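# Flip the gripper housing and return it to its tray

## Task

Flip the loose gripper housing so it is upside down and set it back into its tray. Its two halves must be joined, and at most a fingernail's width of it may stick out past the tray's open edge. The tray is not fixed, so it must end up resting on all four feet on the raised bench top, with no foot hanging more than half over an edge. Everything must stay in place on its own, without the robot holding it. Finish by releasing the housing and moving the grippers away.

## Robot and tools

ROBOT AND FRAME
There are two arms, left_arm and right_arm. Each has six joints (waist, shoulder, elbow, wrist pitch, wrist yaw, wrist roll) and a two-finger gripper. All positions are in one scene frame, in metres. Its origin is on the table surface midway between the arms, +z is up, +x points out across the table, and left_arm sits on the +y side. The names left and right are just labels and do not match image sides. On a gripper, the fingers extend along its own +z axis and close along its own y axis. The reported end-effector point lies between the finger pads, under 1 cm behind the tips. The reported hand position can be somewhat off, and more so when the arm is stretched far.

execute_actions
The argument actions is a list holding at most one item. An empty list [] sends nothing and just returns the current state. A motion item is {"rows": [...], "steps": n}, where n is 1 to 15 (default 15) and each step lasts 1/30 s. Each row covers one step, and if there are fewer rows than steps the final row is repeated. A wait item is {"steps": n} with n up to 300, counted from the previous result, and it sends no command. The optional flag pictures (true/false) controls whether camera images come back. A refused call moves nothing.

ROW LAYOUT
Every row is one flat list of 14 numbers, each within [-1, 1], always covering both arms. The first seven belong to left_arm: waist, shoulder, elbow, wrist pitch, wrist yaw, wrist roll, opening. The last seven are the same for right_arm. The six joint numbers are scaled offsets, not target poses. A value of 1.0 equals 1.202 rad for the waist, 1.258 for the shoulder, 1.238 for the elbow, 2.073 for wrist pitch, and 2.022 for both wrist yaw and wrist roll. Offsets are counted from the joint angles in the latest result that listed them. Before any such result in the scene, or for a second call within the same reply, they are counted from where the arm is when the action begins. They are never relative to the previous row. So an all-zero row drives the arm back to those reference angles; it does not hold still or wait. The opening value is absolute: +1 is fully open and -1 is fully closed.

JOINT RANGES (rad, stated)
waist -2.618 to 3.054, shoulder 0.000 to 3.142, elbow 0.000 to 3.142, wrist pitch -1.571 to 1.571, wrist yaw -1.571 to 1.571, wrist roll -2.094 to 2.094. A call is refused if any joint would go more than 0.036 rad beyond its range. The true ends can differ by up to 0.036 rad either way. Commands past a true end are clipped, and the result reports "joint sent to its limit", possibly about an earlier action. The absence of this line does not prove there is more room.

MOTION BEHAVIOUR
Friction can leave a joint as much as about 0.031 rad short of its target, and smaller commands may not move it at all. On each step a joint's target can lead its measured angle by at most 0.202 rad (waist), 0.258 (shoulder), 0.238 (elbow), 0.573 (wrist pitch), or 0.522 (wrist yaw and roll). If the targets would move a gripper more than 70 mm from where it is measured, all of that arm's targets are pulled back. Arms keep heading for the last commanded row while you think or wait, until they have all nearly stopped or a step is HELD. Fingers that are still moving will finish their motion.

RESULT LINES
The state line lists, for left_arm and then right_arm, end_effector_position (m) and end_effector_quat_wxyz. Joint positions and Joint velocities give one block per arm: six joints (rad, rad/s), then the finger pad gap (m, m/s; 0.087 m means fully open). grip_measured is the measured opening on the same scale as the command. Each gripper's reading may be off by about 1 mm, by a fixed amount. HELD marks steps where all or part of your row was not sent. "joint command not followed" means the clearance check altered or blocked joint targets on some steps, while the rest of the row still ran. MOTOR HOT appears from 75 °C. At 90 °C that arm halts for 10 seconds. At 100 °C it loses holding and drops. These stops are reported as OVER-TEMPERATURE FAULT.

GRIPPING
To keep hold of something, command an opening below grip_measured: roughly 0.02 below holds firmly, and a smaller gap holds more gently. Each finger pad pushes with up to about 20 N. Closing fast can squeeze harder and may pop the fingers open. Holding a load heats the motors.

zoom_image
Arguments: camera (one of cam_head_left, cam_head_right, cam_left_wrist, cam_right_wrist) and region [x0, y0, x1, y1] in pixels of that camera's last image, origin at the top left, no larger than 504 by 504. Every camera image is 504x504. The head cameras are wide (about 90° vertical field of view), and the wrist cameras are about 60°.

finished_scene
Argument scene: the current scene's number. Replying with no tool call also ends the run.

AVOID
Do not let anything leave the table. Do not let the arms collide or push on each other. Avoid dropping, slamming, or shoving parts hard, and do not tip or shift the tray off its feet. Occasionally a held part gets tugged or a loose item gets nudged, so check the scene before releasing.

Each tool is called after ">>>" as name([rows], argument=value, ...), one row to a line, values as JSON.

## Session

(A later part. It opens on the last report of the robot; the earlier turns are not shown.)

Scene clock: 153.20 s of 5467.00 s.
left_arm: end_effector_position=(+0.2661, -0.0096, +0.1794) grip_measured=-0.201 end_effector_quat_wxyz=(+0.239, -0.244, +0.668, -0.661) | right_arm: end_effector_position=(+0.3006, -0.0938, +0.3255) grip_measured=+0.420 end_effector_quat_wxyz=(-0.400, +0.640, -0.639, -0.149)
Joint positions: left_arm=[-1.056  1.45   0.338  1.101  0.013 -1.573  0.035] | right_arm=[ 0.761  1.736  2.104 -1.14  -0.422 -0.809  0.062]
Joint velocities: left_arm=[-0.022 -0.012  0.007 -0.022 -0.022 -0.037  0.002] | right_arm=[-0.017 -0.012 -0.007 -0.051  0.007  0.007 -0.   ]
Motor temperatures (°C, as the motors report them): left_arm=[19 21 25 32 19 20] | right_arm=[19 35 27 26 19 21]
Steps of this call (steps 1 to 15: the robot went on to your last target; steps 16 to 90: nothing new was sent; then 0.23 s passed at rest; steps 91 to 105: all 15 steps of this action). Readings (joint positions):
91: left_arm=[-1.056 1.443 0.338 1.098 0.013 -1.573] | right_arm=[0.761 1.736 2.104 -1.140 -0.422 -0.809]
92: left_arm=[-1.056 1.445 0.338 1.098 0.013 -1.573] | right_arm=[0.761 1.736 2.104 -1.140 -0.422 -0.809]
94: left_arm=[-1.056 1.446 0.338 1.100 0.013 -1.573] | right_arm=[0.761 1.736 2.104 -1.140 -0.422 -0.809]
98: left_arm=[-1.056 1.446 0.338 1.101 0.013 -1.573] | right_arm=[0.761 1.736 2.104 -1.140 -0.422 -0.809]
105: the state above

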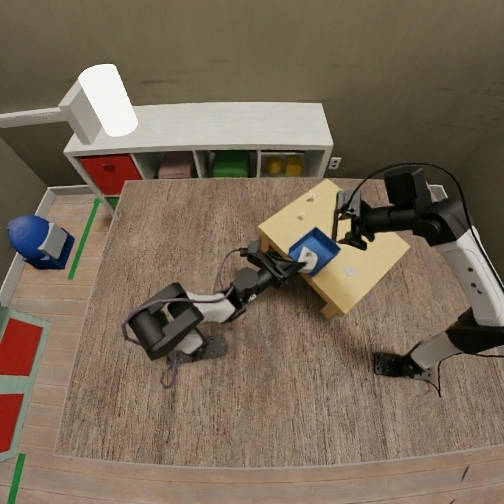

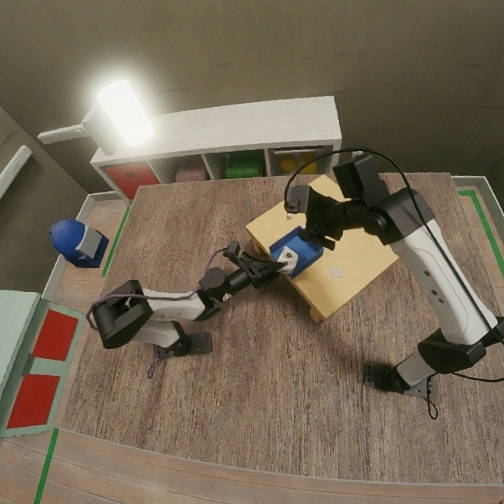

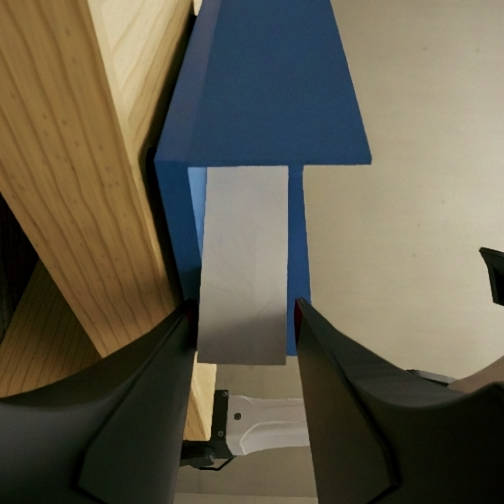

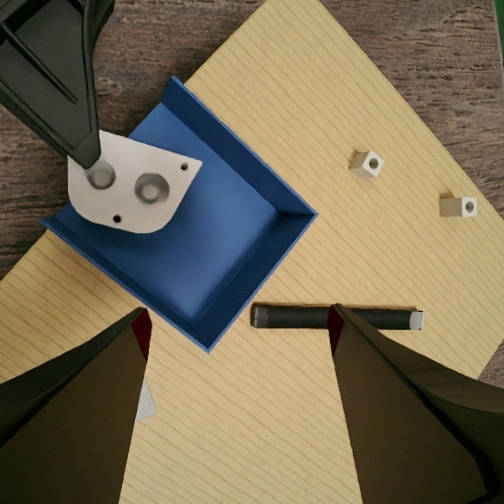

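>>> execute_actions([
  {"rows":[[0,0,0,0,0,0,-0.15,0,0,0,0,0,0,0.42],[0,0,0,0,0,0,-0.1,0,0,0,0,0,0,0.42],[0,-0.01,-0.012,0,0,0,-0.05,0,0,0,0,0,0,0.42],[0,-0.022,-0.023,0,0,0,-0.05,0,0,0,0,0,0,0.42],[0,-0.034,-0.034,0,0,0,0,0,0,0,0,0,0,0.42],[0,-0.046,-0.045,0,0,0,0,0,0,0,0,0,0,0.42],[0,-0.058,-0.056,0,0,0,0,0,0,0,0,0,0,0.42],[0,-0.07,-0.067,0,0,0,0,0,0,0,0,0,0,0.42],[0,-0.083,-0.078,0,0,0,0,0,0,0,0,0,0,0.42],[0,-0.096,-0.089,0,0,0,0,0,0,0,0,0,0,0.42],[0,-0.11,-0.1,0,0,0,0,0,0,0,0,0,0,0.42]]},
])

Scene clock: 157.17 s of 5467.00 s.
left_arm: end_effector_position=(+0.2476, +0.0119, +0.1824) grip_measured=+0.000 end_effector_quat_wxyz=(+0.242, -0.241, +0.661, -0.668) | right_arm: end_effector_position=(+0.3006, -0.0938, +0.3255) grip_measured=+0.420 end_effector_quat_wxyz=(-0.400, +0.640, -0.639, -0.149)
Joint positions: left_arm=[-1.056  1.324  0.234  1.1    0.013 -1.573  0.044] | right_arm=[ 0.761  1.736  2.104 -1.14  -0.422 -0.809  0.062]
Joint velocities: left_arm=[ 0.002  0.002 -0.012 -0.037 -0.037 -0.022  0.   ] | right_arm=[-0.022  0.012 -0.007 -0.037  0.007  0.007  0.   ]
Motor temperatures (°C, as the motors report them): left_arm=[19 21 25 32 19 20] | right_arm=[19 35 27 26 19 21]
Steps of this call (steps 1 to 15: the robot went on to your last target; steps 16 to 90: nothing new was sent; then 0.47 s passed at rest; steps 91 to 105: all 15 steps of this action). Readings (joint positions):
91: left_arm=[-1.056 1.450 0.338 1.101 0.013 -1.573] | right_arm=[0.761 1.736 2.104 -1.140 -0.422 -0.809]
92: left_arm=[-1.056 1.450 0.338 1.101 0.013 -1.573] | right_arm=[0.761 1.736 2.104 -1.140 -0.422 -0.809]
94: left_arm=[-1.056 1.449 0.338 1.100 0.013 -1.573] | right_arm=[0.761 1.736 2.104 -1.140 -0.422 -0.809]
98: left_arm=[-1.056 1.403 0.301 1.100 0.013 -1.573] | right_arm=[0.761 1.736 2.104 -1.140 -0.422 -0.809]
105: the state above

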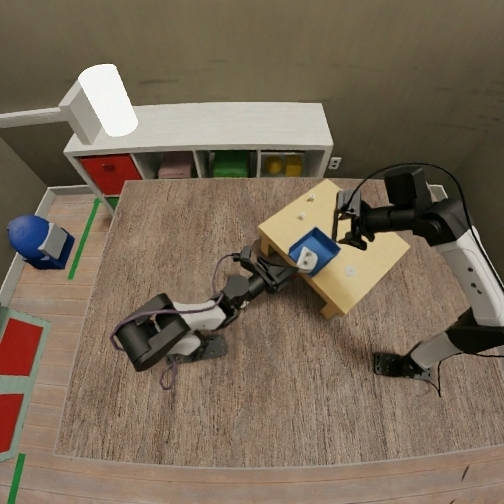

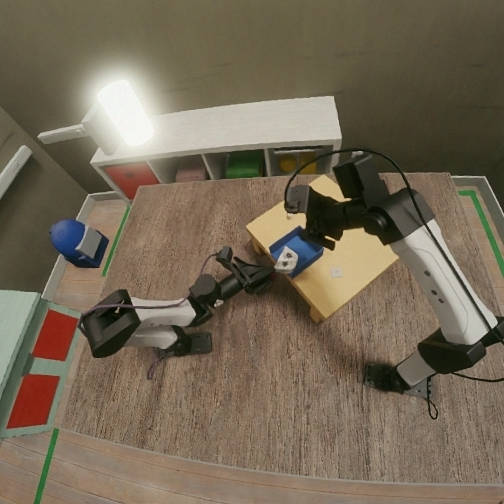

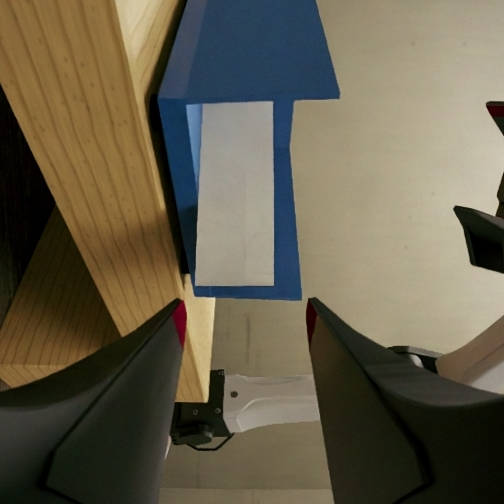

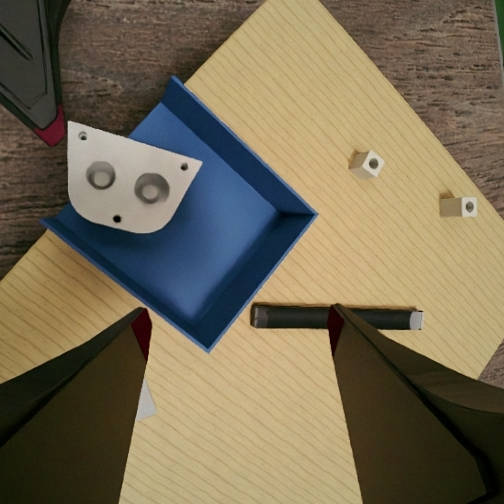

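>>> execute_actions([
  {"rows":[[0.017,0.012,0,0,0,0,-1,0,0,0,0,0,0,0.42]],"steps":12},
], pictures=false)

>>> execute_actions([
  {"rows":[[0,0.01,0.018,0,0,0,-1,0,0,0,0,0,0,0.42],[0,0.018,0.025,0,0,0,-1,0,0,0,0,0,0,0.42],[0,0.026,0.032,0,0,0,-1,0,0,0,0,0,0,0.42],[0,0.034,0.039,0,0,0,-1,0,0,0,0,0,0,0.42],[0,0.042,0.046,0,0,0,-1,0,0,0,0,0,0,0.42],[0,0.05,0.053,0,0,0,-1,0,0,0,0,0,0,0.42],[0,0.058,0.06,0,0,0,-1,0,0,0,0,0,0,0.42],[0,0.066,0.067,0,0,0,-1,0,0,0,0,0,0,0.42],[0,0.074,0.074,0,0,0,-1,0,0,0,0,0,0,0.42],[0,0.082,0.081,0,0,0,-1,0,0,0,0,0,0,0.42],[0,0.09,0.088,0,0,0,-1,0,0,0,0,0,0,0.42],[0,0.098,0.095,0,0,0,-1,0,0,0,0,0,0,0.42]]},
])

Scene clock: 161.57 s of 5467.00 s.
left_arm: end_effector_position=(+0.2513, +0.0145, +0.1824) grip_measured=-0.993 end_effector_quat_wxyz=(+0.246, -0.245, +0.660, -0.667) | right_arm: end_effector_position=(+0.3006, -0.0938, +0.3255) grip_measured=+0.420 end_effector_quat_wxyz=(-0.400, +0.640, -0.639, -0.149)
Joint positions: left_arm=[-1.044  1.324  0.234  1.1    0.013 -1.573  0.   ] | right_arm=[ 0.761  1.736  2.104 -1.14  -0.422 -0.809  0.062]
Joint velocities: left_arm=[ 0.012 -0.002  0.007  0.007  0.022 -0.007  0.   ] | right_arm=[-0.017 -0.002  0.002  0.037  0.007 -0.022 -0.   ]
Motor temperatures (°C, as the motors report them): left_arm=[19 21 25 32 19 20] | right_arm=[19 34 27 26 19 21]
Steps of this call (steps 1 to 15: the robot went on to your last target; steps 16 to 90: nothing new was sent; then 1.00 s passed at rest; steps 91 to 102: all 12 steps of this action). Readings (joint positions):
91: left_arm=[-1.054 1.324 0.234 1.100 0.013 -1.573] | right_arm=[0.761 1.736 2.104 -1.140 -0.422 -0.809]
92: left_arm=[-1.051 1.324 0.234 1.100 0.013 -1.573] | right_arm=[0.761 1.736 2.104 -1.140 -0.422 -0.809]
94: left_arm=[-1.045 1.324 0.234 1.100 0.013 -1.573] | right_arm=[0.761 1.736 2.104 -1.140 -0.422 -0.809]
98: left_arm=[-1.044 1.324 0.234 1.100 0.013 -1.573] | right_arm=[0.761 1.736 2.104 -1.140 -0.422 -0.809]
102: the state above

Scene clock: 162.07 s of 5467.00 s.
left_arm: end_effector_position=(+0.2683, -0.0048, +0.1816) grip_measured=-0.993 end_effector_quat_wxyz=(+0.244, -0.247, +0.665, -0.661) | right_arm: end_effector_position=(+0.3006, -0.0938, +0.3255) grip_measured=+0.420 end_effector_quat_wxyz=(-0.400, +0.640, -0.639, -0.149)
Joint positions: left_arm=[-1.044  1.435  0.329  1.1    0.013 -1.573  0.   ] | right_arm=[ 0.761  1.736  2.104 -1.14  -0.422 -0.809  0.062]
Joint velocities: left_arm=[-0.017  0.056  0.022  0.037 -0.037 -0.007 -0.   ] | right_arm=[-0.007 -0.002 -0.017  0.051 -0.037  0.022 -0.001]
Motor temperatures (°C, as the motors report them): left_arm=[19 21 25 32 19 20] | right_arm=[19 34 27 26 19 21]
Steps of this call (steps 1 to 15: all 15 steps of this action). Readings (joint positions):
1: left_arm=[-1.044 1.324 0.234 1.100 0.013 -1.573] | right_arm=[0.761 1.736 2.104 -1.140 -0.422 -0.809]
2: left_arm=[-1.044 1.326 0.234 1.100 0.013 -1.573] | right_arm=[0.761 1.736 2.104 -1.140 -0.422 -0.809]
4: left_arm=[-1.044 1.337 0.243 1.100 0.013 -1.573] | right_arm=[0.761 1.736 2.104 -1.140 -0.422 -0.809]
8: left_arm=[-1.044 1.377 0.278 1.100 0.013 -1.573] | right_arm=[0.761 1.736 2.104 -1.140 -0.422 -0.809]
15: the state above

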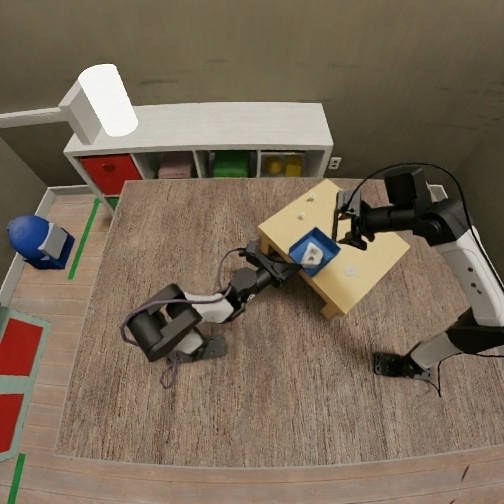

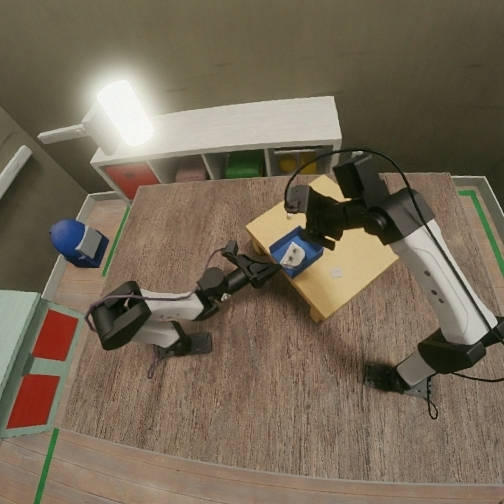

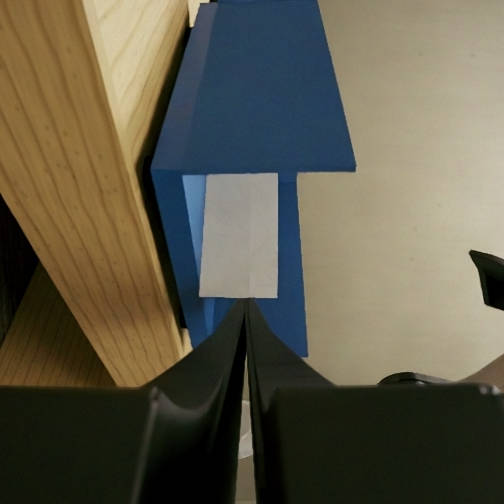

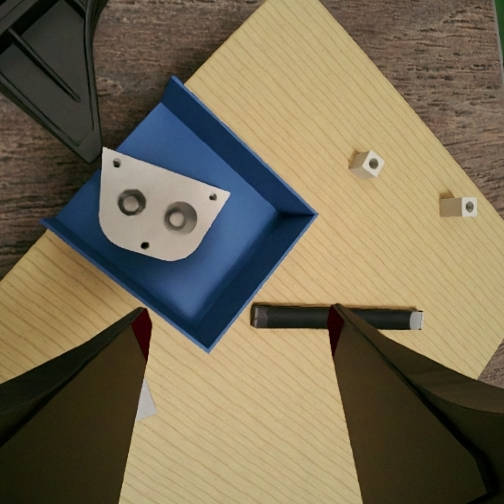

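>>> execute_actions([
  {"rows":[[0,0.012,0.02,0,0,0,-1,0,0,0,0,0,0,0.42],[0,0.02,0.027,0,0,0,-1,0,0,0,0,0,0,0.42],[0,0.028,0.034,0,0,0,-1,0,0,0,0,0,0,0.42],[0,0.036,0.041,0,0,0,-1,0,0,0,0,0,0,0.42],[0,0.044,0.048,0,0,0,-1,0,0,0,0,0,0,0.42],[0,0.052,0.056,0,0,0,-1,0,0,0,0,0,0,0.42],[0,0.06,0.064,0,0,0,-1,0,0,0,0,0,0,0.42]],"steps":12},
], pictures=false)

>>> execute_actions([
  {"rows":[[0,-0.03,-0.03,0,0,0,-1,0,0,0,0,0,0,0.42],[0,-0.06,-0.05,0,0,0,-1,0,0,0,0,0,0,0.42],[0,-0.1,-0.08,0,0,0,-1,0,0,0,0,0,0,0.42],[0,-0.15,-0.11,0,0,0,-1,0,0,0,0,0,0,0.42],[0,-0.2,-0.14,-0.02,0,0,-1,0,0,0,0,0,0,0.42],[0,-0.25,-0.17,-0.04,0,0,-1,0,0,0,0,0,0,0.42],[0,-0.32,-0.2,-0.06,0,0,-1,0,0,0,0,0,0,0.42]]},
])

Scene clock: 166.90 s of 5467.00 s.
left_arm: end_effector_position=(+0.2785, -0.0164, +0.1807) grip_measured=-0.993 end_effector_quat_wxyz=(+0.243, -0.248, +0.667, -0.659) | right_arm: end_effector_position=(+0.3006, -0.0938, +0.3255) grip_measured=+0.420 end_effector_quat_wxyz=(-0.400, +0.640, -0.639, -0.149)
Joint positions: left_arm=[-1.044  1.498  0.386  1.1    0.013 -1.573  0.   ] | right_arm=[ 0.761  1.736  2.104 -1.14  -0.422 -0.809  0.062]
Joint velocities: left_arm=[ 0.012 -0.017 -0.012 -0.007  0.007  0.051  0.   ] | right_arm=[ 0.007 -0.002 -0.002 -0.022 -0.007  0.051 -0.001]
Motor temperatures (°C, as the motors report them): left_arm=[19 21 25 33 19 20] | right_arm=[19 34 27 26 19 21]
Steps of this call (steps 1 to 15: the robot went on to your last target; steps 16 to 90: nothing new was sent; then 1.43 s passed at rest; steps 91 to 102: all 12 steps of this action). Readings (joint positions):
91: left_arm=[-1.044 1.435 0.329 1.100 0.013 -1.573] | right_arm=[0.761 1.736 2.104 -1.140 -0.422 -0.809]
92: left_arm=[-1.044 1.437 0.330 1.100 0.013 -1.573] | right_arm=[0.761 1.736 2.104 -1.140 -0.422 -0.809]
94: left_arm=[-1.044 1.449 0.341 1.100 0.013 -1.573] | right_arm=[0.761 1.736 2.104 -1.140 -0.422 -0.809]
98: left_arm=[-1.044 1.489 0.377 1.100 0.013 -1.573] | right_arm=[0.761 1.736 2.104 -1.140 -0.422 -0.809]
102: the state above

Scene clock: 167.40 s of 5467.00 s.
left_arm: end_effector_position=(+0.2318, +0.0366, +0.2043) grip_measured=-0.993 end_effector_quat_wxyz=(+0.254, -0.237, +0.639, -0.687) | right_arm: end_effector_position=(+0.3006, -0.0938, +0.3255) grip_measured=+0.420 end_effector_quat_wxyz=(-0.400, +0.640, -0.639, -0.149)
Joint positions: left_arm=[-1.044  1.1    0.16   1.012  0.013 -1.573  0.   ] | right_arm=[ 0.761  1.736  2.104 -1.14  -0.422 -0.809  0.062]
Joint velocities: left_arm=[-0.007 -0.002  0.002 -0.227  0.022 -0.022  0.001] | right_arm=[-0.002  0.002 -0.017 -0.022  0.022  0.051 -0.   ]
Motor temperatures (°C, as the motors report them): left_arm=[19 21 25 33 19 20] | right_arm=[19 34 27 26 19 21]
Steps of this call (steps 1 to 15: all 15 steps of this action). Readings (joint positions):
1: left_arm=[-1.044 1.496 0.384 1.100 0.013 -1.573] | right_arm=[0.761 1.736 2.104 -1.140 -0.422 -0.809]
2: left_arm=[-1.044 1.484 0.376 1.100 0.013 -1.573] | right_arm=[0.761 1.736 2.104 -1.140 -0.422 -0.809]
4: left_arm=[-1.044 1.421 0.331 1.098 0.013 -1.573] | right_arm=[0.761 1.736 2.104 -1.140 -0.422 -0.809]
8: left_arm=[-1.044 1.173 0.192 1.057 0.013 -1.573] | right_arm=[0.761 1.736 2.104 -1.140 -0.422 -0.809]
15: the state above

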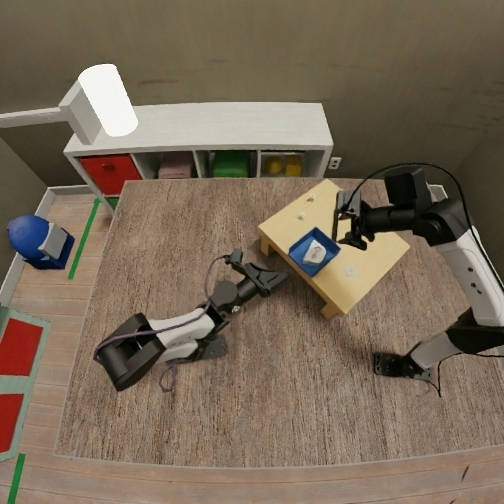

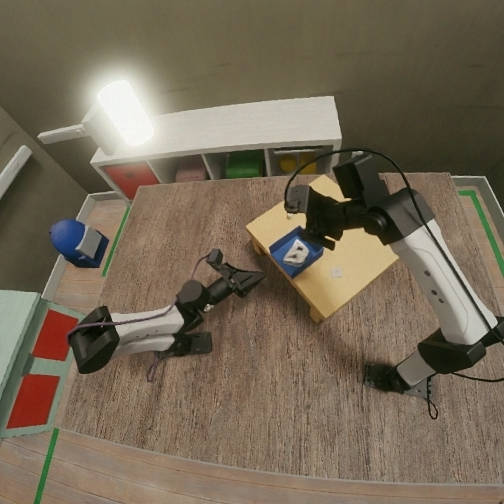

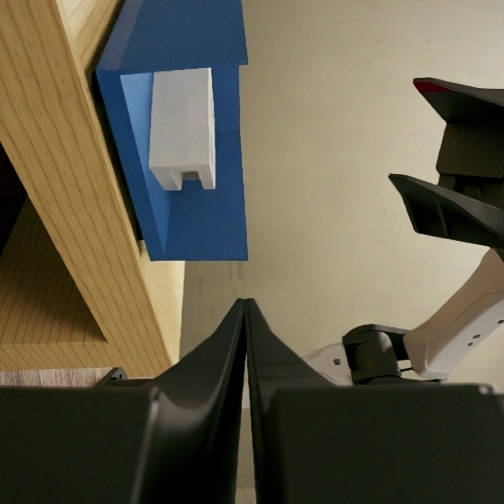

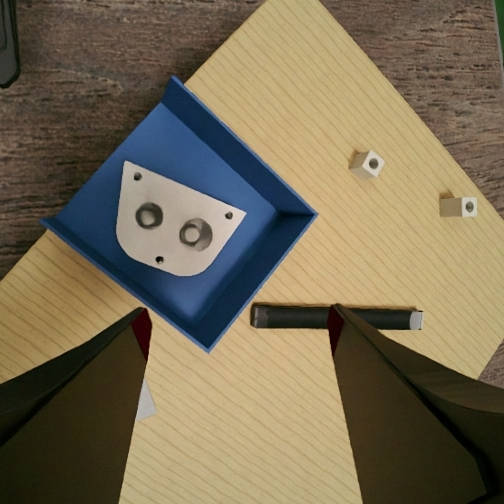

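>>> execute_actions([
  {"rows":[[0.3,-0.1,0,0,0,0,-1,-0.3,-0.1,0,0,0,0,0.42]]},
], pictures=false)

>>> finished_scene(scene=1)

Scene clock: 169.50 s of 5467.00 s.
left_arm: end_effector_position=(+0.3084, +0.1281, +0.2399) grip_measured=-0.993 end_effector_quat_wxyz=(-0.392, +0.326, -0.550, +0.662) | right_arm: end_effector_position=(+0.3480, -0.2390, +0.3711) grip_measured=+0.420 end_effector_quat_wxyz=(+0.466, -0.510, +0.721, +0.050)
Joint positions: left_arm=[-0.689  0.981  0.159  1.006  0.007 -1.573  0.   ] | right_arm=[ 0.393  1.614  2.101 -1.145 -0.414 -0.81   0.062]
Joint velocities: left_arm=[-0.012 -0.012 -0.002 -0.037 -0.066 -0.007  0.   ] | right_arm=[-0.012 -0.007  0.012 -0.051  0.066 -0.007 -0.001]
Motor temperatures (°C, as the motors report them): left_arm=[19 21 25 33 19 20] | right_arm=[19 34 28 26 19 21]
Steps of this call (steps 1 to 30: the robot went on to your last target; steps 31 to 48: nothing new was sent; steps 49 to 63: all 15 steps of this action). Readings (joint positions):
49: left_arm=[-1.016 1.086 0.160 0.987 0.029 -1.573] | right_arm=[0.746 1.730 2.103 -1.141 -0.428 -0.810]
50: left_arm=[-0.948 1.055 0.159 0.978 0.032 -1.573] | right_arm=[0.713 1.721 2.101 -1.145 -0.432 -0.811]
52: left_arm=[-0.802 1.000 0.159 0.993 0.025 -1.573] | right_arm=[0.606 1.692 2.101 -1.146 -0.431 -0.811]
56: left_arm=[-0.689 0.981 0.159 1.006 0.007 -1.573] | right_arm=[0.402 1.633 2.101 -1.145 -0.418 -0.810]
63: the state above

The scene is finished: the task was done.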